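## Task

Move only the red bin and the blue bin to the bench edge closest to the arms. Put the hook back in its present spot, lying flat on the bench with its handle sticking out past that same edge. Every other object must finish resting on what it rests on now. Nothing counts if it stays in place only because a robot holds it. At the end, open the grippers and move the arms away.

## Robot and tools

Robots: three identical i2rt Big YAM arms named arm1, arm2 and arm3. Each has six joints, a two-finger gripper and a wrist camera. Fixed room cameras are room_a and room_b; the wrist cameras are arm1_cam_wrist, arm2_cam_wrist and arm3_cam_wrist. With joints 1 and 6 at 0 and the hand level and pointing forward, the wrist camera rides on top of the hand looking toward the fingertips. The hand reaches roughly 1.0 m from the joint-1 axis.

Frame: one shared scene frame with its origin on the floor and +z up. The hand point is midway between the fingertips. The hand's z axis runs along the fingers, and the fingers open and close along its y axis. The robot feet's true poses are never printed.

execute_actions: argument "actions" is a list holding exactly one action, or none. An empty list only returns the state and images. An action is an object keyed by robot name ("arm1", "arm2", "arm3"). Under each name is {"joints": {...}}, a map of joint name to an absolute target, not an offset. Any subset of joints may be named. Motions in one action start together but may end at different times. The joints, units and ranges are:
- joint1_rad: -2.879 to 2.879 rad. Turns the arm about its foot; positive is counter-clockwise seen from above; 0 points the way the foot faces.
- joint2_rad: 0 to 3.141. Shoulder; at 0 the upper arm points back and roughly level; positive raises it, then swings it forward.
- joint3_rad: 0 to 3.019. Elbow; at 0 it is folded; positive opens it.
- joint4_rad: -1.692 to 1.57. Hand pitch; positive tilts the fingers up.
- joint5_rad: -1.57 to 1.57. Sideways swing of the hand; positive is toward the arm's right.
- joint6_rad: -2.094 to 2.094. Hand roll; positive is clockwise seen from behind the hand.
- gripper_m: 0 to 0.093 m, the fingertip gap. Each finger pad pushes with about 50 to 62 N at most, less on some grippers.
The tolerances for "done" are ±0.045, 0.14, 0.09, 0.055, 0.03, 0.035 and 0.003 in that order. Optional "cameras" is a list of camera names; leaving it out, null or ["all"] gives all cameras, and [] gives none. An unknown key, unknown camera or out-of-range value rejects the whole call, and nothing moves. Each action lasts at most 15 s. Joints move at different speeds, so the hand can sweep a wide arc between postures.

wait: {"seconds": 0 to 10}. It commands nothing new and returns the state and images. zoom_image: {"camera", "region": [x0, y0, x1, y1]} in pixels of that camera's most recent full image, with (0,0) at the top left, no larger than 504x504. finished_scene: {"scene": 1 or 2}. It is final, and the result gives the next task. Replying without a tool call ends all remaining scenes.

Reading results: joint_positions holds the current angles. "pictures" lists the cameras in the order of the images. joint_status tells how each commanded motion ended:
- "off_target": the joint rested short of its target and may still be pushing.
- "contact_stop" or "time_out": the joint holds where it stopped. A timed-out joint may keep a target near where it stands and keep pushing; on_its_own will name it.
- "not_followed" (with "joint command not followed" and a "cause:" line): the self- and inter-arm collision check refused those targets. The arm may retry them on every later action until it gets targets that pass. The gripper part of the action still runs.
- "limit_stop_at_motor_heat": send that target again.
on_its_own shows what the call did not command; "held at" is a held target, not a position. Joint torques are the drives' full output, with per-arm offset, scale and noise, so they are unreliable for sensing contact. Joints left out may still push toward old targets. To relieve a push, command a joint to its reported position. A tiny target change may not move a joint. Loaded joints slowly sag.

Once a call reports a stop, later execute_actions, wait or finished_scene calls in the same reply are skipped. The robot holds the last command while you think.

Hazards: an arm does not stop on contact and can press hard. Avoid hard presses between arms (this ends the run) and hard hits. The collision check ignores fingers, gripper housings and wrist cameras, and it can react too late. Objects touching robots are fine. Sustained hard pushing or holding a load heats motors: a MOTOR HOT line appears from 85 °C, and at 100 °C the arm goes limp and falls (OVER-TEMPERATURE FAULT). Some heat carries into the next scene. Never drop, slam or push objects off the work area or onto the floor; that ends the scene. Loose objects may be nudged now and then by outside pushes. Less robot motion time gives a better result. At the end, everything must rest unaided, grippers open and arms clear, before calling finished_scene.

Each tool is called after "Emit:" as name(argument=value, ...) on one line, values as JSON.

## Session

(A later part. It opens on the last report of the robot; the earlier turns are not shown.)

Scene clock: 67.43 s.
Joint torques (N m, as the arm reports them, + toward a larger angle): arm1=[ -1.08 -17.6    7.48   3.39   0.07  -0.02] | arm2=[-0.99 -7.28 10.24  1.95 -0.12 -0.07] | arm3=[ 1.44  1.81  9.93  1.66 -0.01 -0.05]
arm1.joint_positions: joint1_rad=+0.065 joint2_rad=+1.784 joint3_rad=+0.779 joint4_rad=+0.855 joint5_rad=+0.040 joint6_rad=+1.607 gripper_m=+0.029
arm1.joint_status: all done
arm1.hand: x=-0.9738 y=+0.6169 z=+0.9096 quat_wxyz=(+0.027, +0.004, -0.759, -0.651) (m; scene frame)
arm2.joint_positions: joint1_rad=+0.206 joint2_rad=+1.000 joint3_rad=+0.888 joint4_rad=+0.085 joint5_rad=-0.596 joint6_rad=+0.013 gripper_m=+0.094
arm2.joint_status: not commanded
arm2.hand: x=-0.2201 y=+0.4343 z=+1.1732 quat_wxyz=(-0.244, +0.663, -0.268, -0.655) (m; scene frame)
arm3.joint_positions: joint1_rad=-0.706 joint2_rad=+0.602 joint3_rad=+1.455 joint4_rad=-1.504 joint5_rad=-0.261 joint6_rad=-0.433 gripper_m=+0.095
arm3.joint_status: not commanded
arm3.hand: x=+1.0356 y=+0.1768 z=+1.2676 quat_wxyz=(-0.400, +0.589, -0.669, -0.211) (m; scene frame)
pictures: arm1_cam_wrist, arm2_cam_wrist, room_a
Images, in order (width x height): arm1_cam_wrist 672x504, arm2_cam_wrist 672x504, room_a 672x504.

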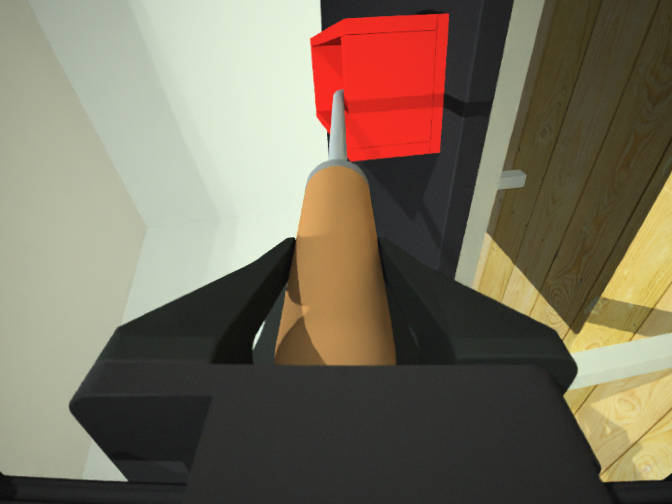

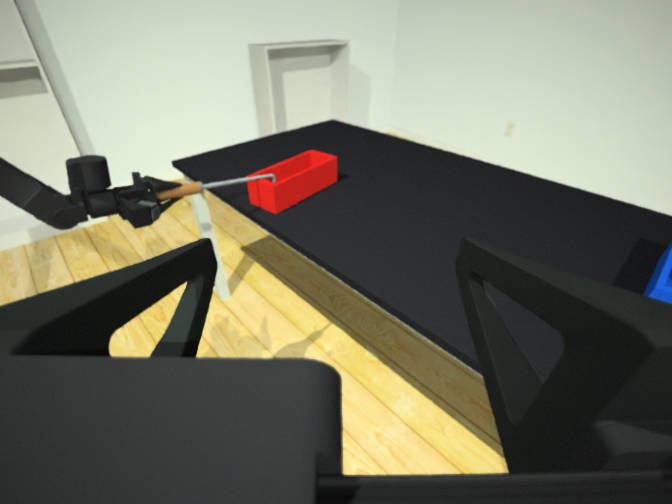

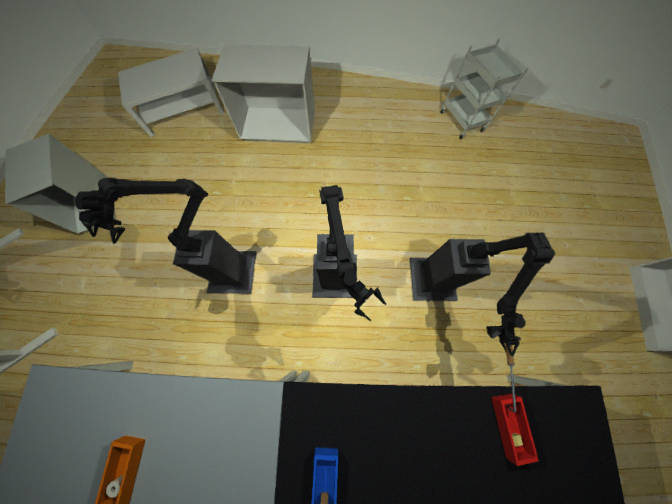

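Emit:
execute_actions(actions=[{"arm1":{"joints":{"joint2_rad":1.665,"joint3_rad":0.68,"joint4_rad":0.95}},"arm2":{"joints":{"joint1_rad":-0.1}}}], cameras=["arm1_cam_wrist"])

Emit:
execute_actions(actions=[{"arm1":{"joints":{"joint3_rad":1.15,"joint4_rad":0.68}}}], cameras=[])

Emit:
execute_actions(actions=[{"arm1":{"joints":{"joint1_rad":-0.68,"joint5_rad":-0.66,"joint2_rad":2.36,"joint3_rad":2.03,"joint4_rad":0.5}}}], cameras=["arm1_cam_wrist","room_a"])

Scene clock: 72.73 s.
Joint torques (N m, as the arm reports them, + toward a larger angle): arm1=[ -1.1  -15.96   7.33   3.49   0.07  -0.02] | arm2=[-0.07 -6.83 10.37  1.91 -0.04 -0.08] | arm3=[1.08 1.89 9.72 1.68 0.01 0.  ]
arm1.joint_positions: joint1_rad=+0.065 joint2_rad=+1.708 joint3_rad=+0.657 joint4_rad=+0.897 joint5_rad=+0.040 joint6_rad=+1.607 gripper_m=+0.029
arm1.joint_status: all done
arm1.hand: x=-0.9701 y=+0.5744 z=+0.9095 quat_wxyz=(+0.027, +0.004, -0.760, -0.649) (m; scene frame)
arm2.joint_positions: joint1_rad=-0.103 joint2_rad=+1.000 joint3_rad=+0.888 joint4_rad=+0.085 joint5_rad=-0.598 joint6_rad=+0.012 gripper_m=+0.094
arm2.joint_status: all done
arm2.hand: x=-0.0787 y=+0.4750 z=+1.1734 quat_wxyz=(-0.341, +0.615, -0.366, -0.610) (m; scene frame)
arm3.joint_positions: joint1_rad=-0.706 joint2_rad=+0.602 joint3_rad=+1.455 joint4_rad=-1.504 joint5_rad=-0.261 joint6_rad=-0.433 gripper_m=+0.095
arm3.joint_status: not commanded
arm3.hand: x=+1.0356 y=+0.1768 z=+1.2676 quat_wxyz=(-0.400, +0.589, -0.669, -0.211) (m; scene frame)
pictures: arm1_cam_wrist
Images, in order (width x height): arm1_cam_wrist 672x504.

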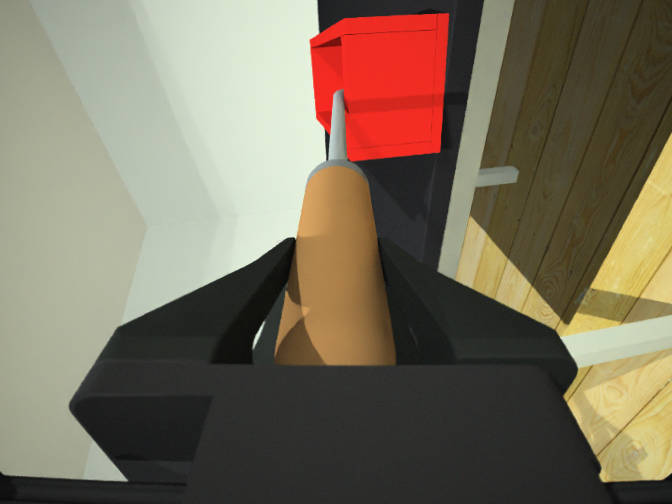

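Scene clock: 74.00 s.
Joint torques (N m, as the arm reports them, + toward a larger angle): arm1=[ -1.01 -18.86  12.46   2.83   0.04  -0.02] | arm2=[-0.34 -7.13 10.27  1.93 -0.02 -0.07] | arm3=[0.9  1.05 9.85 1.78 0.02 0.  ]
arm1.joint_positions: joint1_rad=+0.065 joint2_rad=+1.702 joint3_rad=+1.095 joint4_rad=+0.648 joint5_rad=+0.040 joint6_rad=+1.607 gripper_m=+0.029
arm1.joint_status: all done
arm1.hand: x=-0.9798 y=+0.6990 z=+1.0710 quat_wxyz=(+0.032, +0.001, -0.694, -0.720) (m; scene frame)
arm2.joint_positions: joint1_rad=-0.103 joint2_rad=+1.000 joint3_rad=+0.888 joint4_rad=+0.085 joint5_rad=-0.598 joint6_rad=+0.012 gripper_m=+0.094
arm2.joint_status: not commanded
arm2.hand: x=-0.0787 y=+0.4750 z=+1.1734 quat_wxyz=(-0.341, +0.615, -0.366, -0.610) (m; scene frame)
arm3.joint_positions: joint1_rad=-0.706 joint2_rad=+0.602 joint3_rad=+1.455 joint4_rad=-1.504 joint5_rad=-0.261 joint6_rad=-0.433 gripper_m=+0.095
arm3.joint_status: not commanded
arm3.hand: x=+1.0356 y=+0.1768 z=+1.2676 quat_wxyz=(-0.400, +0.589, -0.669, -0.211) (m; scene frame)
pictures: none
No camera images: the call's "cameras" was empty. Leave "cameras" out to get every camera's image.

Scene clock: 76.40 s.
Joint torques (N m, as the arm reports them, + toward a larger angle): arm1=[ -0.92 -30.25  14.72   2.77  -0.04  -0.04] | arm2=[-0.56 -7.1  10.36  1.98 -0.02 -0.08] | arm3=[ 0.89  1.8   9.87  1.69  0.01 -0.07]
arm1.joint_positions: joint1_rad=-0.687 joint2_rad=+2.423 joint3_rad=+1.953 joint4_rad=+0.466 joint5_rad=-0.658 joint6_rad=+1.608 gripper_m=+0.029
arm1.joint_status: all done
arm1.hand: x=-0.4529 y=+0.7765 z=+0.9330 quat_wxyz=(+0.014, -0.019, -0.709, -0.705) (m; scene frame)
arm2.joint_positions: joint1_rad=-0.103 joint2_rad=+1.000 joint3_rad=+0.888 joint4_rad=+0.085 joint5_rad=-0.598 joint6_rad=+0.012 gripper_m=+0.094
arm2.joint_status: not commanded
arm2.hand: x=-0.0787 y=+0.4750 z=+1.1734 quat_wxyz=(-0.341, +0.615, -0.366, -0.610) (m; scene frame)
arm3.joint_positions: joint1_rad=-0.706 joint2_rad=+0.602 joint3_rad=+1.455 joint4_rad=-1.504 joint5_rad=-0.261 joint6_rad=-0.433 gripper_m=+0.095
arm3.joint_status: not commanded
arm3.hand: x=+1.0356 y=+0.1768 z=+1.2676 quat_wxyz=(-0.400, +0.589, -0.669, -0.211) (m; scene frame)
pictures: arm1_cam_wrist, room_a
Images, in order (width x height): arm1_cam_wrist 672x504, room_a 672x504.

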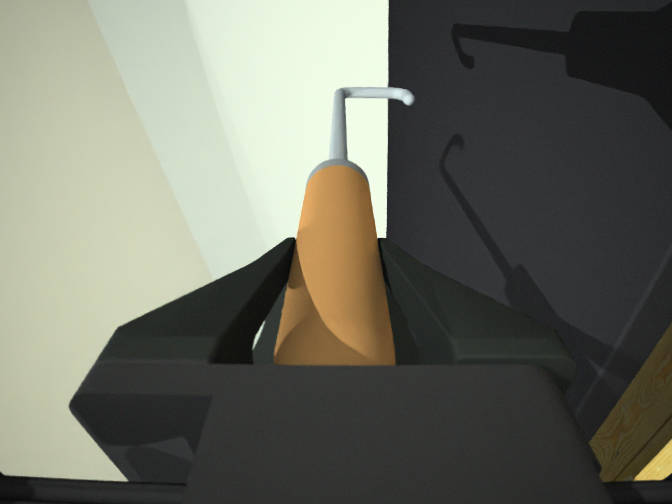

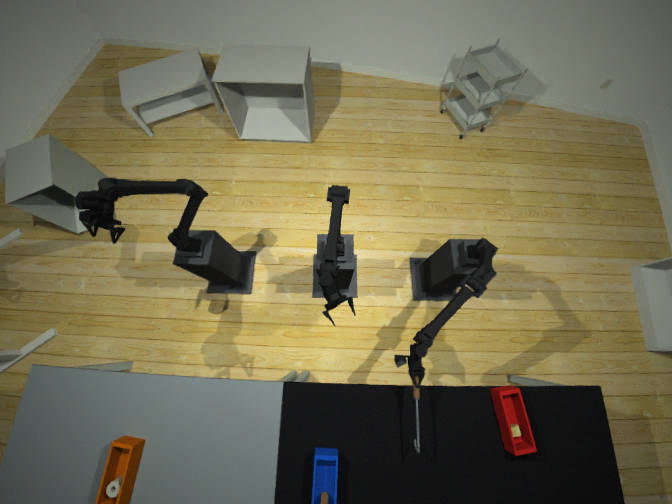

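Emit:
execute_actions(actions=[{"arm1":{"joints":{"joint2_rad":2.48,"joint3_rad":1.98,"joint4_rad":0.6,"joint6_rad":0}}}], cameras=["arm1_cam_wrist"])

Emit:
execute_actions(actions=[{"arm1":{"joints":{"joint2_rad":2.6,"joint4_rad":0.67}}}], cameras=["arm1_cam_wrist","arm2_cam_wrist"])

Scene clock: 81.93 s.
Joint torques (N m, as the arm reports them, + toward a larger angle): arm1=[ -1.24 -29.39  10.88   2.74   0.02  -0.28] | arm2=[-0.31 -6.98 10.29  1.9  -0.02 -0.08] | arm3=[ 0.89  1.73  9.91  1.73 -0.05 -0.04]
arm1.joint_positions: joint1_rad=-0.685 joint2_rad=+2.525 joint3_rad=+1.947 joint4_rad=+0.566 joint5_rad=-0.660 joint6_rad=+0.018 gripper_m=+0.029
arm1.joint_status: all done
arm1.hand: x=-0.4568 y=+0.7756 z=+0.8608 quat_wxyz=(-0.490, +0.494, -0.512, -0.504) (m; scene frame)
arm2.joint_positions: joint1_rad=-0.103 joint2_rad=+1.000 joint3_rad=+0.888 joint4_rad=+0.085 joint5_rad=-0.598 joint6_rad=+0.012 gripper_m=+0.094
arm2.joint_status: not commanded
arm2.hand: x=-0.0787 y=+0.4750 z=+1.1734 quat_wxyz=(-0.341, +0.615, -0.366, -0.610) (m; scene frame)
arm3.joint_positions: joint1_rad=-0.706 joint2_rad=+0.602 joint3_rad=+1.455 joint4_rad=-1.504 joint5_rad=-0.261 joint6_rad=-0.433 gripper_m=+0.095
arm3.joint_status: not commanded
arm3.hand: x=+1.0356 y=+0.1768 z=+1.2676 quat_wxyz=(-0.400, +0.589, -0.669, -0.211) (m; scene frame)
pictures: arm1_cam_wrist
Images, in order (width x height): arm1_cam_wrist 672x504.

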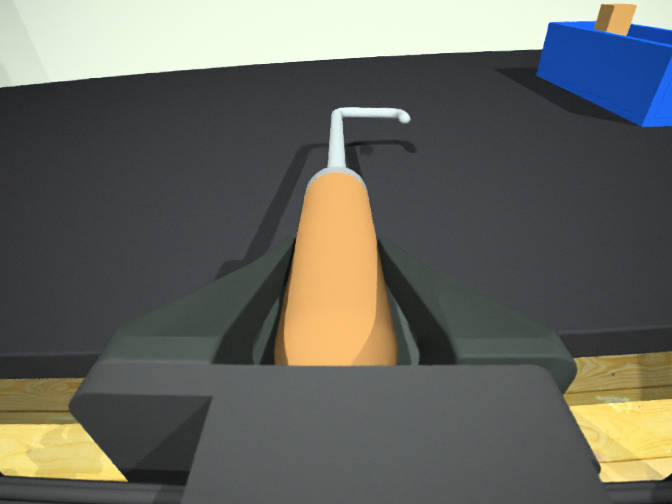

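Scene clock: 82.90 s.
Joint torques (N m, as the arm reports them, + toward a larger angle): arm1=[ -0.94 -27.55  10.42   2.1    0.01  -0.1 ] | arm2=[-0.37 -7.06 10.27  1.96 -0.03 -0.09] | arm3=[ 0.65  1.79  9.77  1.67 -0.02  0.  ]
arm1.joint_positions: joint1_rad=-0.685 joint2_rad=+2.622 joint3_rad=+1.947 joint4_rad=+0.656 joint5_rad=-0.660 joint6_rad=+0.002 gripper_m=+0.029
arm1.joint_status: all done
arm1.hand: x=-0.4618 y=+0.7695 z=+0.7949 quat_wxyz=(-0.491, +0.499, -0.511, -0.499) (m; scene frame)
arm2.joint_positions: joint1_rad=-0.103 joint2_rad=+1.000 joint3_rad=+0.888 joint4_rad=+0.085 joint5_rad=-0.598 joint6_rad=+0.012 gripper_m=+0.094
arm2.joint_status: not commanded
arm2.hand: x=-0.0787 y=+0.4750 z=+1.1734 quat_wxyz=(-0.341, +0.615, -0.366, -0.610) (m; scene frame)
arm3.joint_positions: joint1_rad=-0.706 joint2_rad=+0.602 joint3_rad=+1.455 joint4_rad=-1.504 joint5_rad=-0.261 joint6_rad=-0.433 gripper_m=+0.095
arm3.joint_status: not commanded
arm3.hand: x=+1.0356 y=+0.1768 z=+1.2676 quat_wxyz=(-0.400, +0.589, -0.669, -0.211) (m; scene frame)
pictures: arm1_cam_wrist, arm2_cam_wrist
Images, in order (width x height): arm1_cam_wrist 672x504, arm2_cam_wrist 672x504.

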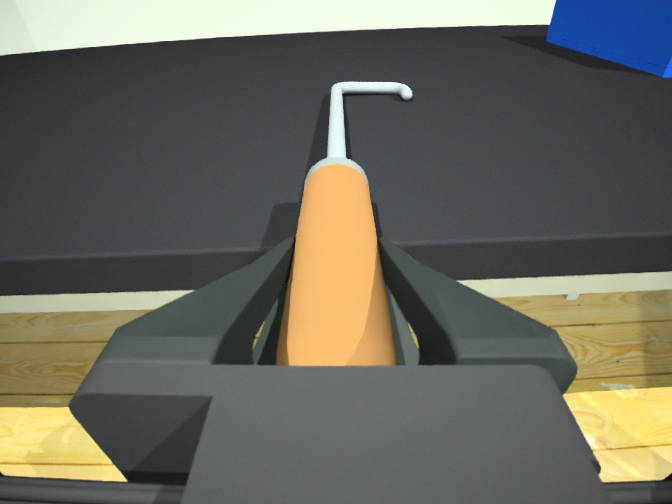

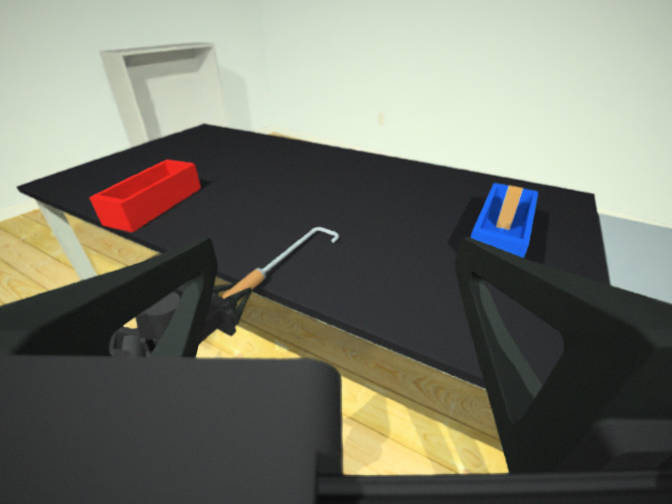

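Emit:
execute_actions(actions=[{"arm1":{"joints":{"gripper_m":0.093}}}], cameras=[])

Emit:
execute_actions(actions=[{"arm1":{"joints":{"joint2_rad":2.3}},"arm2":{"joints":{"joint5_rad":0.645}}}], cameras=[])

Emit:
execute_actions(actions=[{"arm1":{"joints":{"joint1_rad":-0.15,"joint2_rad":1.0,"joint3_rad":0.9,"joint4_rad":0.05,"joint5_rad":0.5}},"arm2":{"joints":{"joint2_rad":1.8,"joint3_rad":1.6,"joint4_rad":0.4}}}], cameras=[])

Emit:
execute_actions(actions=[{"arm2":{"joints":{"joint1_rad":0.62,"joint2_rad":2.35,"joint3_rad":1.92,"joint4_rad":0.5}}}], cameras=["arm2_cam_wrist"])

Emit:
execute_actions(actions=[{"arm2":{"joints":{"joint2_rad":2.48,"joint3_rad":1.87,"joint4_rad":0.63}}}], cameras=["arm2_cam_wrist","arm1_cam_wrist"])

Scene clock: 90.67 s.
Joint torques (N m, as the arm reports them, + toward a larger angle): arm1=[ -1.07 -27.42  10.34   2.05   0.02  -0.09] | arm2=[-0.12 -6.86 10.37  1.99 -0.02 -0.08] | arm3=[ 1.07  2.31  9.69  1.69 -0.03 -0.03]
arm1.joint_positions: joint1_rad=-0.685 joint2_rad=+2.622 joint3_rad=+1.947 joint4_rad=+0.656 joint5_rad=-0.660 joint6_rad=+0.002 gripper_m=+0.093
arm1.joint_status: all done
arm1.hand: x=-0.4618 y=+0.7695 z=+0.7949 quat_wxyz=(-0.491, +0.499, -0.511, -0.499) (m; scene frame)
arm2.joint_positions: joint1_rad=-0.103 joint2_rad=+1.000 joint3_rad=+0.888 joint4_rad=+0.085 joint5_rad=-0.598 joint6_rad=+0.012 gripper_m=+0.094
arm2.joint_status: not commanded
arm2.hand: x=-0.0787 y=+0.4750 z=+1.1734 quat_wxyz=(-0.341, +0.615, -0.366, -0.610) (m; scene frame)
arm3.joint_positions: joint1_rad=-0.706 joint2_rad=+0.602 joint3_rad=+1.455 joint4_rad=-1.504 joint5_rad=-0.261 joint6_rad=-0.433 gripper_m=+0.095
arm3.joint_status: not commanded
arm3.hand: x=+1.0356 y=+0.1768 z=+1.2676 quat_wxyz=(-0.400, +0.589, -0.669, -0.211) (m; scene frame)
pictures: none
No camera images: the call's "cameras" was empty. Leave "cameras" out to get every camera's image.

Scene clock: 92.37 s.
Joint torques (N m, as the arm reports them, + toward a larger angle): arm1=[ -1.13 -24.95   9.96   1.44   0.18  -0.06] | arm2=[-0.13 -6.99 10.27  1.96  0.21 -0.07] | arm3=[ 0.76  1.54  9.74  1.68 -0.04  0.  ]
arm1.joint_positions: joint1_rad=-0.685 joint2_rad=+2.299 joint3_rad=+1.970 joint4_rad=+0.669 joint5_rad=-0.660 joint6_rad=+0.002 gripper_m=+0.093
arm1.joint_status: all done
arm1.hand: x=-0.4651 y=+0.7638 z=+1.0935 quat_wxyz=(-0.610, +0.476, -0.378, -0.508) (m; scene frame)
arm2.joint_positions: joint1_rad=-0.103 joint2_rad=+1.000 joint3_rad=+0.888 joint4_rad=+0.085 joint5_rad=+0.640 joint6_rad=+0.012 gripper_m=+0.095
arm2.joint_status: all done
arm2.hand: x=+0.1199 y=+0.4560 z=+1.1738 quat_wxyz=(-0.637, +0.298, -0.649, -0.289) (m; scene frame)
arm3.joint_positions: joint1_rad=-0.706 joint2_rad=+0.602 joint3_rad=+1.455 joint4_rad=-1.504 joint5_rad=-0.261 joint6_rad=-0.433 gripper_m=+0.095
arm3.joint_status: not commanded
arm3.hand: x=+1.0356 y=+0.1768 z=+1.2676 quat_wxyz=(-0.400, +0.589, -0.669, -0.211) (m; scene frame)
pictures: none
No camera images: the call's "cameras" was empty. Leave "cameras" out to get every camera's image.

Scene clock: 94.17 s.
Joint torques (N m, as the arm reports them, + toward a larger angle): arm1=[-0.9  -7.84 10.25  1.47  0.18 -0.08] | arm2=[ -0.29 -21.75  13.76   1.6    0.1   -0.1 ] | arm3=[ 0.81  1.26  9.77  1.6  -0.02 -0.03]
arm1.joint_positions: joint1_rad=-0.159 joint2_rad=+1.009 joint3_rad=+0.895 joint4_rad=+0.056 joint5_rad=+0.498 joint6_rad=+0.002 gripper_m=+0.093
arm1.joint_status: all done
arm1.hand: x=-0.7786 y=+0.4693 z=+1.2122 quat_wxyz=(-0.617, +0.335, -0.645, -0.303) (m; scene frame)
arm2.joint_positions: joint1_rad=-0.103 joint2_rad=+1.805 joint3_rad=+1.536 joint4_rad=+0.392 joint5_rad=+0.642 joint6_rad=+0.012 gripper_m=+0.095
arm2.joint_status: all done
arm2.hand: x=+0.1417 y=+0.7438 z=+1.1435 quat_wxyz=(-0.662, +0.251, -0.623, -0.334) (m; scene frame)
arm3.joint_positions: joint1_rad=-0.706 joint2_rad=+0.602 joint3_rad=+1.455 joint4_rad=-1.504 joint5_rad=-0.261 joint6_rad=-0.433 gripper_m=+0.095
arm3.joint_status: not commanded
arm3.hand: x=+1.0356 y=+0.1768 z=+1.2676 quat_wxyz=(-0.400, +0.589, -0.669, -0.211) (m; scene frame)
pictures: none
No camera images: the call's "cameras" was empty. Leave "cameras" out to get every camera's image.

Scene clock: 96.33 s.
Joint torques (N m, as the arm reports them, + toward a larger angle): arm1=[-0.87 -7.83 10.28  1.48  0.18 -0.09] | arm2=[ -0.33 -26.39  11.     1.74   0.07  -0.06] | arm3=[ 1.17  2.09  9.89  1.68  0.01 -0.02]
arm1.joint_positions: joint1_rad=-0.159 joint2_rad=+1.009 joint3_rad=+0.895 joint4_rad=+0.056 joint5_rad=+0.498 joint6_rad=+0.002 gripper_m=+0.093
arm1.joint_status: not commanded
arm1.hand: x=-0.7786 y=+0.4693 z=+1.2122 quat_wxyz=(-0.617, +0.335, -0.645, -0.303) (m; scene frame)
arm2.joint_positions: joint1_rad=+0.618 joint2_rad=+2.337 joint3_rad=+1.888 joint4_rad=+0.490 joint5_rad=+0.643 joint6_rad=+0.010 gripper_m=+0.095
arm2.joint_status: all done
arm2.hand: x=-0.4702 y=+0.7710 z=+0.9343 quat_wxyz=(-0.499, +0.484, -0.499, -0.517) (m; scene frame)
arm3.joint_positions: joint1_rad=-0.706 joint2_rad=+0.602 joint3_rad=+1.455 joint4_rad=-1.504 joint5_rad=-0.261 joint6_rad=-0.433 gripper_m=+0.095
arm3.joint_status: not commanded
arm3.hand: x=+1.0356 y=+0.1768 z=+1.2676 quat_wxyz=(-0.400, +0.589, -0.669, -0.211) (m; scene frame)
pictures: arm2_cam_wrist
Images, in order (width x height): arm2_cam_wrist 672x504.

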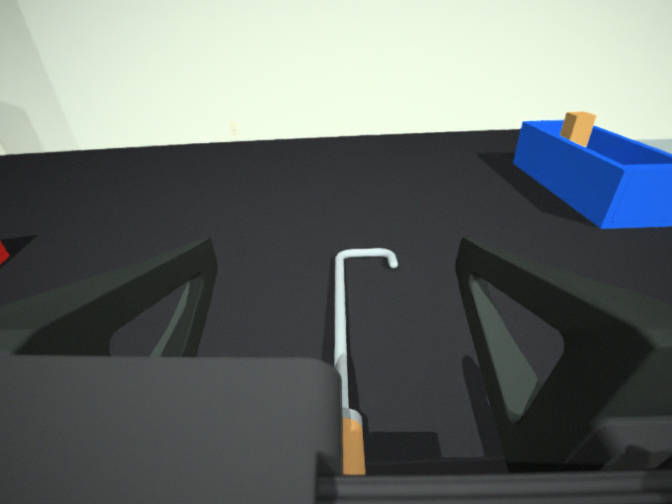

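Scene clock: 97.47 s.
Joint torques (N m, as the arm reports them, + toward a larger angle): arm1=[-0.91 -7.85 10.28  1.46  0.18 -0.08] | arm2=[ -1.06 -28.87   8.01   1.92   0.09  -0.07] | arm3=[ 0.95  2.02  9.94  1.69  0.04 -0.01]
arm1.joint_positions: joint1_rad=-0.159 joint2_rad=+1.009 joint3_rad=+0.895 joint4_rad=+0.056 joint5_rad=+0.498 joint6_rad=+0.002 gripper_m=+0.093
arm1.joint_status: not commanded
arm1.hand: x=-0.7786 y=+0.4693 z=+1.2122 quat_wxyz=(-0.617, +0.335, -0.645, -0.303) (m; scene frame)
arm2.joint_positions: joint1_rad=+0.618 joint2_rad=+2.490 joint3_rad=+1.870 joint4_rad=+0.617 joint5_rad=+0.644 joint6_rad=+0.010 gripper_m=+0.095
arm2.joint_status: all done
arm2.hand: x=-0.4685 y=+0.7691 z=+0.8181 quat_wxyz=(-0.497, +0.500, -0.502, -0.501) (m; scene frame)
arm3.joint_positions: joint1_rad=-0.706 joint2_rad=+0.602 joint3_rad=+1.455 joint4_rad=-1.504 joint5_rad=-0.261 joint6_rad=-0.433 gripper_m=+0.095
arm3.joint_status: not commanded
arm3.hand: x=+1.0356 y=+0.1768 z=+1.2676 quat_wxyz=(-0.400, +0.589, -0.669, -0.211) (m; scene frame)
pictures: arm1_cam_wrist, arm2_cam_wrist
Images, in order (width x height): arm1_cam_wrist 672x504, arm2_cam_wrist 672x504.

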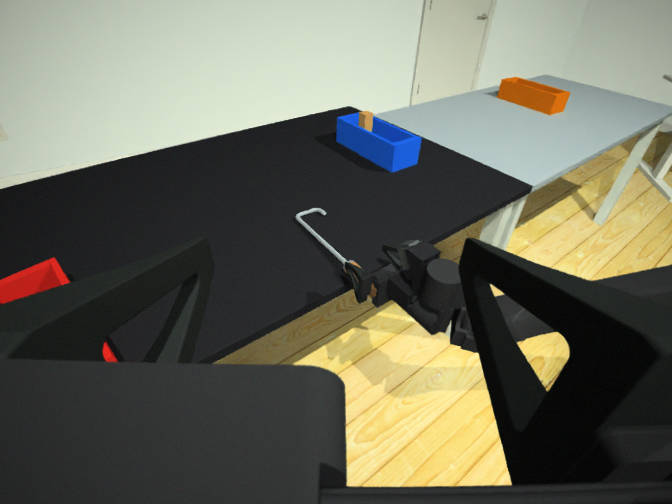

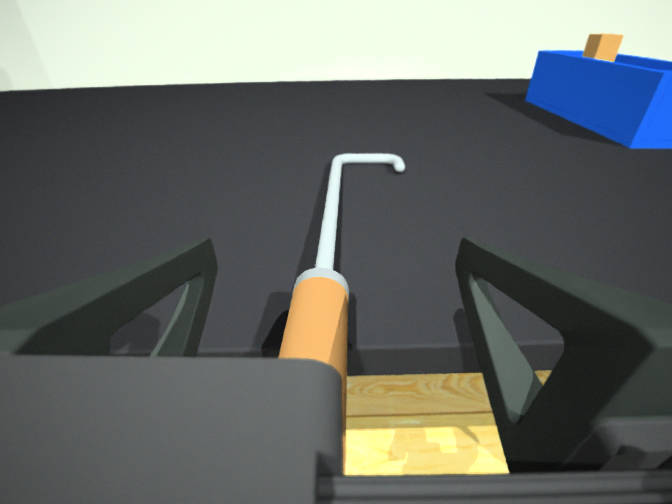

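Emit:
execute_actions(actions=[{"arm2":{"joints":{"joint1_rad":0.65,"joint5_rad":0.69,"joint2_rad":2.55,"joint3_rad":1.85,"joint4_rad":0.68}}}], cameras=["arm2_cam_wrist"])

Scene clock: 100.70 s.
Joint torques (N m, as the arm reports them, + toward a larger angle): arm1=[-0.9  -7.82 10.28  1.48  0.18 -0.08] | arm2=[ -0.84 -27.87   7.18   1.83   0.19  -0.05] | arm3=[ 0.99  1.61  9.8   1.85 -0.02  0.  ]
arm1.joint_positions: joint1_rad=-0.159 joint2_rad=+1.009 joint3_rad=+0.895 joint4_rad=+0.056 joint5_rad=+0.498 joint6_rad=+0.002 gripper_m=+0.093
arm1.joint_status: not commanded
arm1.hand: x=-0.7786 y=+0.4693 z=+1.2122 quat_wxyz=(-0.617, +0.335, -0.645, -0.303) (m; scene frame)
arm2.joint_positions: joint1_rad=+0.647 joint2_rad=+2.542 joint3_rad=+1.858 joint4_rad=+0.667 joint5_rad=+0.686 joint6_rad=+0.010 gripper_m=+0.095
arm2.joint_status: all done
arm2.hand: x=-0.4795 y=+0.7510 z=+0.7787 quat_wxyz=(-0.500, +0.501, -0.505, -0.494) (m; scene frame)
arm3.joint_positions: joint1_rad=-0.706 joint2_rad=+0.602 joint3_rad=+1.455 joint4_rad=-1.504 joint5_rad=-0.261 joint6_rad=-0.433 gripper_m=+0.095
arm3.joint_status: not commanded
arm3.hand: x=+1.0356 y=+0.1768 z=+1.2676 quat_wxyz=(-0.400, +0.589, -0.669, -0.211) (m; scene frame)
pictures: arm2_cam_wrist
Images, in order (width x height): arm2_cam_wrist 672x504.

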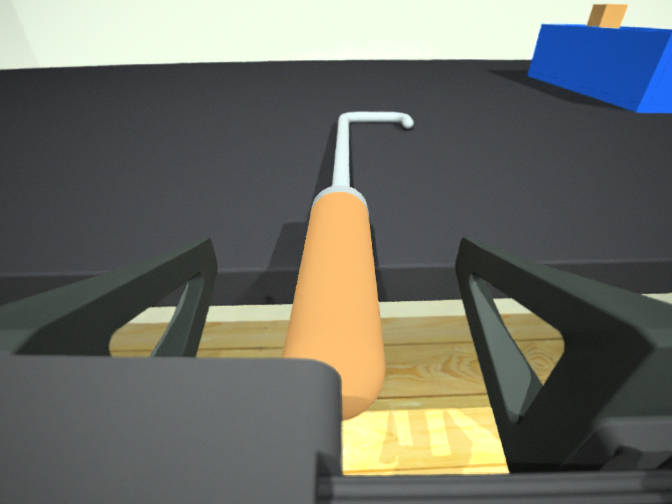

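Emit:
execute_actions(actions=[{"arm2":{"joints":{"joint4_rad":0.625}}}], cameras=[])

Emit:
execute_actions(actions=[{"arm2":{"joints":{"gripper_m":0}}}], cameras=["arm2_cam_wrist"])

Emit:
execute_actions(actions=[{"arm2":{"joints":{"joint2_rad":2.42,"joint4_rad":0.61,"joint6_rad":1.6}}}], cameras=["arm2_cam_wrist"])

Emit:
execute_actions(actions=[{"arm2":{"joints":{"joint2_rad":2.2,"joint4_rad":0.43}}}], cameras=[])

Emit:
execute_actions(actions=[{"arm2":{"joints":{"joint1_rad":-0.03,"joint5_rad":0.05}}}], cameras=["arm2_cam_wrist","arm1_cam_wrist","room_a"])

Scene clock: 107.07 s.
Joint torques (N m, as the arm reports them, + toward a larger angle): arm1=[-0.88 -7.85 10.28  1.48  0.18 -0.08] | arm2=[ -0.3  -27.66   7.14   1.2    0.22  -0.04] | arm3=[ 0.95  1.65  9.9   1.54  0.01 -0.01]
arm1.joint_positions: joint1_rad=-0.159 joint2_rad=+1.009 joint3_rad=+0.895 joint4_rad=+0.056 joint5_rad=+0.498 joint6_rad=+0.002 gripper_m=+0.093
arm1.joint_status: not commanded
arm1.hand: x=-0.7786 y=+0.4693 z=+1.2122 quat_wxyz=(-0.617, +0.335, -0.645, -0.303) (m; scene frame)
arm2.joint_positions: joint1_rad=+0.647 joint2_rad=+2.542 joint3_rad=+1.858 joint4_rad=+0.631 joint5_rad=+0.686 joint6_rad=+0.010 gripper_m=+0.095
arm2.joint_status: all done
arm2.hand: x=-0.4794 y=+0.7508 z=+0.7713 quat_wxyz=(-0.498, +0.514, -0.507, -0.481) (m; scene frame)
arm3.joint_positions: joint1_rad=-0.706 joint2_rad=+0.602 joint3_rad=+1.455 joint4_rad=-1.504 joint5_rad=-0.261 joint6_rad=-0.433 gripper_m=+0.095
arm3.joint_status: not commanded
arm3.hand: x=+1.0356 y=+0.1768 z=+1.2676 quat_wxyz=(-0.400, +0.589, -0.669, -0.211) (m; scene frame)
pictures: none
No camera images: the call's "cameras" was empty. Leave "cameras" out to get every camera's image.

Scene clock: 107.80 s.
Joint torques (N m, as the arm reports them, + toward a larger angle): arm1=[-0.91 -7.84 10.28  1.48  0.18 -0.08] | arm2=[ -0.14 -28.05   7.04   1.17   0.16  -0.04] | arm3=[ 0.98  1.42  9.74  1.81  0.01 -0.04]
arm1.joint_positions: joint1_rad=-0.159 joint2_rad=+1.009 joint3_rad=+0.895 joint4_rad=+0.056 joint5_rad=+0.498 joint6_rad=+0.002 gripper_m=+0.093
arm1.joint_status: not commanded
arm1.hand: x=-0.7786 y=+0.4693 z=+1.2122 quat_wxyz=(-0.617, +0.335, -0.645, -0.303) (m; scene frame)
arm2.joint_positions: joint1_rad=+0.647 joint2_rad=+2.542 joint3_rad=+1.858 joint4_rad=+0.631 joint5_rad=+0.687 joint6_rad=+0.009 gripper_m=+0.029
arm2.joint_status: gripper_m off_target (ended at +0.029, target +0.000)
arm2.hand: x=-0.4791 y=+0.7508 z=+0.7712 quat_wxyz=(-0.499, +0.514, -0.507, -0.480) (m; scene frame)
arm3.joint_positions: joint1_rad=-0.706 joint2_rad=+0.602 joint3_rad=+1.455 joint4_rad=-1.504 joint5_rad=-0.261 joint6_rad=-0.433 gripper_m=+0.095
arm3.joint_status: not commanded
arm3.hand: x=+1.0356 y=+0.1768 z=+1.2676 quat_wxyz=(-0.400, +0.589, -0.669, -0.211) (m; scene frame)
pictures: arm2_cam_wrist
Images, in order (width x height): arm2_cam_wrist 672x504.

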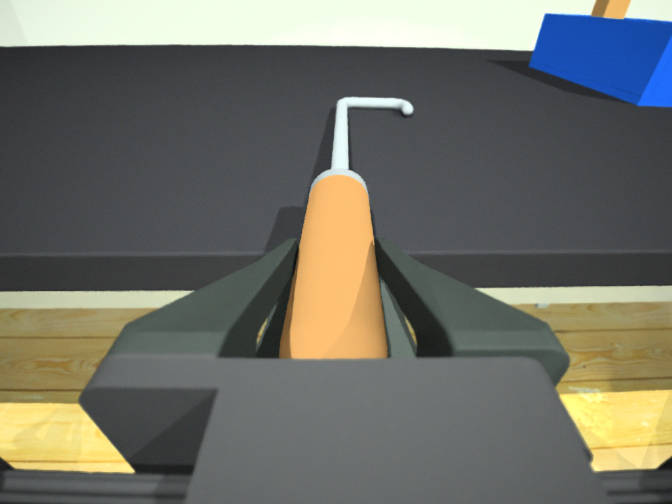

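Scene clock: 109.97 s.
Joint torques (N m, as the arm reports them, + toward a larger angle): arm1=[-0.89 -7.82 10.28  1.47  0.18 -0.09] | arm2=[ -0.26 -30.98   8.44   1.97  -0.01   0.13] | arm3=[0.89 1.48 9.8  1.78 0.01 0.02]
arm1.joint_positions: joint1_rad=-0.159 joint2_rad=+1.009 joint3_rad=+0.895 joint4_rad=+0.056 joint5_rad=+0.498 joint6_rad=+0.002 gripper_m=+0.093
arm1.joint_status: not commanded
arm1.hand: x=-0.7786 y=+0.4693 z=+1.2122 quat_wxyz=(-0.617, +0.335, -0.645, -0.303) (m; scene frame)
arm2.joint_positions: joint1_rad=+0.647 joint2_rad=+2.450 joint3_rad=+1.844 joint4_rad=+0.593 joint5_rad=+0.691 joint6_rad=+1.580 gripper_m=+0.029
arm2.joint_status: all done
arm2.hand: x=-0.4799 y=+0.7524 z=+0.8340 quat_wxyz=(-0.006, -0.005, -0.711, -0.703) (m; scene frame)
arm3.joint_positions: joint1_rad=-0.706 joint2_rad=+0.602 joint3_rad=+1.455 joint4_rad=-1.504 joint5_rad=-0.261 joint6_rad=-0.433 gripper_m=+0.095
arm3.joint_status: not commanded
arm3.hand: x=+1.0356 y=+0.1768 z=+1.2676 quat_wxyz=(-0.400, +0.589, -0.669, -0.211) (m; scene frame)
pictures: arm2_cam_wrist
Images, in order (width x height): arm2_cam_wrist 672x504.

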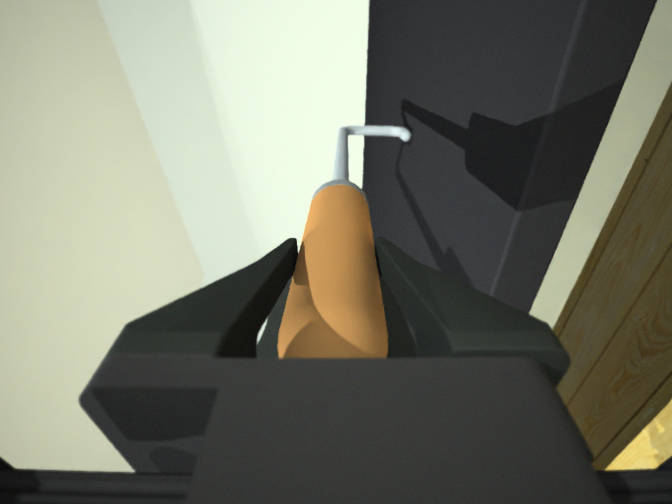

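Scene clock: 111.43 s.
Joint torques (N m, as the arm reports them, + toward a larger angle): arm1=[-0.91 -7.84 10.27  1.47  0.18 -0.08] | arm2=[ -0.68 -29.74  10.38   2.22   0.     0.09] | arm3=[ 1.18  1.68  9.91  1.75  0.03 -0.02]
arm1.joint_positions: joint1_rad=-0.159 joint2_rad=+1.009 joint3_rad=+0.895 joint4_rad=+0.056 joint5_rad=+0.498 joint6_rad=+0.002 gripper_m=+0.093
arm1.joint_status: not commanded
arm1.hand: x=-0.7786 y=+0.4693 z=+1.2122 quat_wxyz=(-0.617, +0.335, -0.645, -0.303) (m; scene frame)
arm2.joint_positions: joint1_rad=+0.647 joint2_rad=+2.233 joint3_rad=+1.827 joint4_rad=+0.406 joint5_rad=+0.691 joint6_rad=+1.585 gripper_m=+0.029
arm2.joint_status: all done
arm2.hand: x=-0.4729 y=+0.7435 z=+0.9721 quat_wxyz=(-0.001, -0.010, -0.707, -0.707) (m; scene frame)
arm3.joint_positions: joint1_rad=-0.706 joint2_rad=+0.602 joint3_rad=+1.455 joint4_rad=-1.504 joint5_rad=-0.261 joint6_rad=-0.433 gripper_m=+0.095
arm3.joint_status: not commanded
arm3.hand: x=+1.0356 y=+0.1768 z=+1.2676 quat_wxyz=(-0.400, +0.589, -0.669, -0.211) (m; scene frame)
pictures: none
No camera images: the call's "cameras" was empty. Leave "cameras" out to get every camera's image.

Scene clock: 113.87 s.
Joint torques (N m, as the arm reports them, + toward a larger angle): arm1=[-0.89 -7.83 10.27  1.47  0.18 -0.08] | arm2=[  0.38 -30.72  10.53   2.57  -0.01   0.09] | arm3=[ 0.78  1.84  9.79  1.65 -0.04 -0.03]
arm1.joint_positions: joint1_rad=-0.159 joint2_rad=+1.009 joint3_rad=+0.895 joint4_rad=+0.056 joint5_rad=+0.498 joint6_rad=+0.002 gripper_m=+0.093
arm1.joint_status: not commanded
arm1.hand: x=-0.7786 y=+0.4693 z=+1.2122 quat_wxyz=(-0.617, +0.335, -0.645, -0.303) (m; scene frame)
arm2.joint_positions: joint1_rad=-0.039 joint2_rad=+2.234 joint3_rad=+1.827 joint4_rad=+0.402 joint5_rad=+0.051 joint6_rad=+1.586 gripper_m=+0.029
arm2.joint_status: all done
arm2.hand: x=+0.0013 y=+0.9041 z=+0.9701 quat_wxyz=(-0.017, -0.026, -0.709, -0.705) (m; scene frame)
arm3.joint_positions: joint1_rad=-0.706 joint2_rad=+0.602 joint3_rad=+1.455 joint4_rad=-1.504 joint5_rad=-0.261 joint6_rad=-0.433 gripper_m=+0.095
arm3.joint_status: not commanded
arm3.hand: x=+1.0356 y=+0.1768 z=+1.2676 quat_wxyz=(-0.400, +0.589, -0.669, -0.211) (m; scene frame)
pictures: arm1_cam_wrist, arm2_cam_wrist, room_a
Images, in order (width x height): arm1_cam_wrist 672x504, arm2_cam_wrist 672x504, room_a 672x504.

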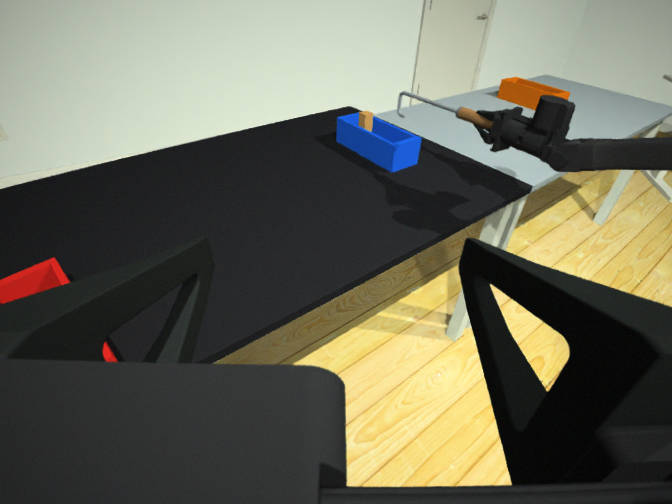

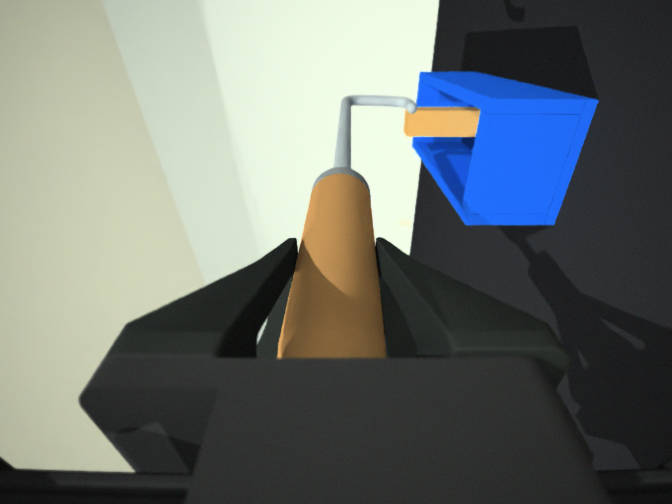

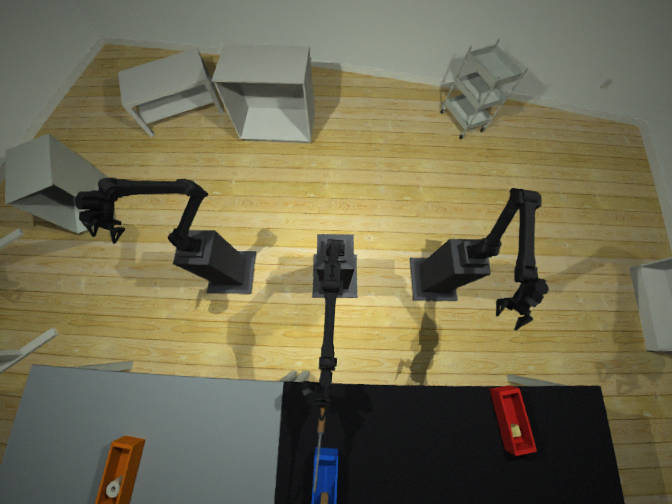

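Shift left ~4.5 cm, then lower.

Emit:
execute_actions(actions=[{"arm2":{"joints":{"joint5_rad":-0.05}}}], cameras=[])

Emit:
execute_actions(actions=[{"arm2":{"joints":{"joint2_rad":2.3,"joint4_rad":0.41}}}], cameras=["arm2_cam_wrist","arm1_cam_wrist"])

Scene clock: 116.57 s.
Joint torques (N m, as the arm reports them, + toward a larger angle): arm1=[-0.89 -7.82 10.28  1.47  0.18 -0.08] | arm2=[ -0.2  -30.42  10.63   2.53   0.1    0.06] | arm3=[ 0.83  1.36  9.89  1.72  0.03 -0.04]
arm1.joint_positions: joint1_rad=-0.159 joint2_rad=+1.009 joint3_rad=+0.895 joint4_rad=+0.056 joint5_rad=+0.498 joint6_rad=+0.002 gripper_m=+0.093
arm1.joint_status: not commanded
arm1.hand: x=-0.7786 y=+0.4693 z=+1.2122 quat_wxyz=(-0.617, +0.335, -0.645, -0.303) (m; scene frame)
arm2.joint_positions: joint1_rad=-0.032 joint2_rad=+2.234 joint3_rad=+1.827 joint4_rad=+0.402 joint5_rad=-0.051 joint6_rad=+1.586 gripper_m=+0.029
arm2.joint_status: all done
arm2.hand: x=-0.0221 y=+0.9043 z=+0.9701 quat_wxyz=(+0.021, +0.012, -0.709, -0.705) (m; scene frame)
arm3.joint_positions: joint1_rad=-0.706 joint2_rad=+0.602 joint3_rad=+1.455 joint4_rad=-1.504 joint5_rad=-0.261 joint6_rad=-0.433 gripper_m=+0.095
arm3.joint_status: not commanded
arm3.hand: x=+1.0356 y=+0.1768 z=+1.2676 quat_wxyz=(-0.400, +0.589, -0.669, -0.211) (m; scene frame)
pictures: none
No camera images: the call's "cameras" was empty. Leave "cameras" out to get every camera's image.

Scene clock: 117.57 s.
Joint torques (N m, as the arm reports them, + toward a larger angle): arm1=[-0.89 -7.84 10.28  1.47  0.18 -0.08] | arm2=[ -0.87 -31.33  10.32   2.17   0.08   0.03] | arm3=[ 1.24  2.06  9.87  1.58  0.01 -0.03]
arm1.joint_positions: joint1_rad=-0.159 joint2_rad=+1.009 joint3_rad=+0.895 joint4_rad=+0.056 joint5_rad=+0.498 joint6_rad=+0.002 gripper_m=+0.093
arm1.joint_status: not commanded
arm1.hand: x=-0.7786 y=+0.4693 z=+1.2122 quat_wxyz=(-0.617, +0.335, -0.645, -0.303) (m; scene frame)
arm2.joint_positions: joint1_rad=-0.032 joint2_rad=+2.339 joint3_rad=+1.827 joint4_rad=+0.395 joint5_rad=-0.051 joint6_rad=+1.588 gripper_m=+0.029
arm2.joint_status: all done
arm2.hand: x=-0.0220 y=+0.9100 z=+0.8751 quat_wxyz=(+0.023, +0.010, -0.748, -0.664) (m; scene frame)
arm3.joint_positions: joint1_rad=-0.706 joint2_rad=+0.602 joint3_rad=+1.455 joint4_rad=-1.504 joint5_rad=-0.261 joint6_rad=-0.433 gripper_m=+0.095
arm3.joint_status: not commanded
arm3.hand: x=+1.0356 y=+0.1768 z=+1.2676 quat_wxyz=(-0.400, +0.589, -0.669, -0.211) (m; scene frame)
pictures: arm1_cam_wrist, arm2_cam_wrist
Images, in order (width x height): arm1_cam_wrist 672x504, arm2_cam_wrist 672x504.

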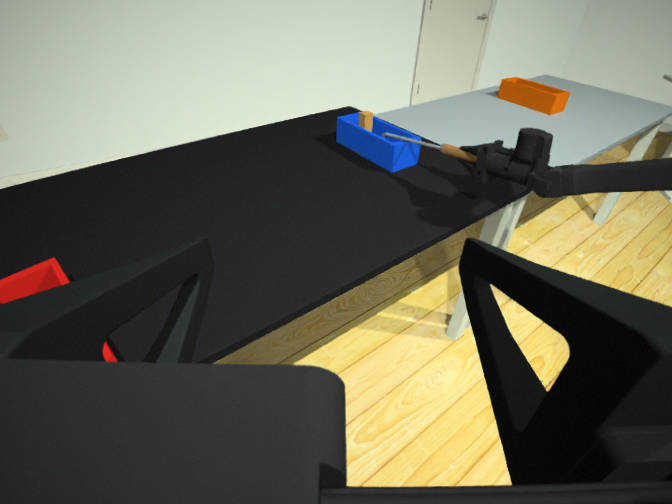

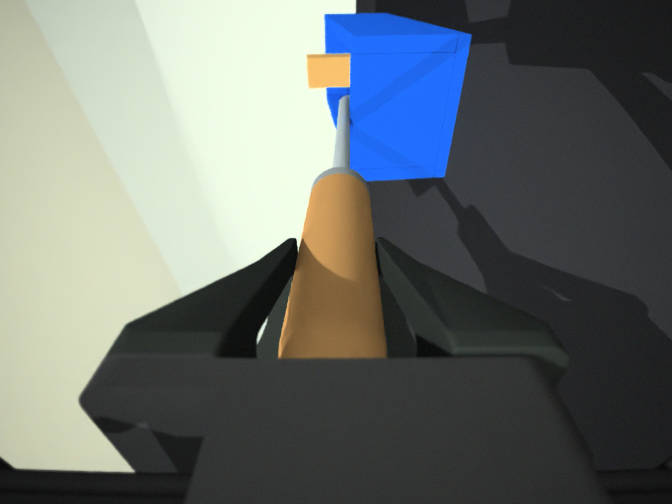

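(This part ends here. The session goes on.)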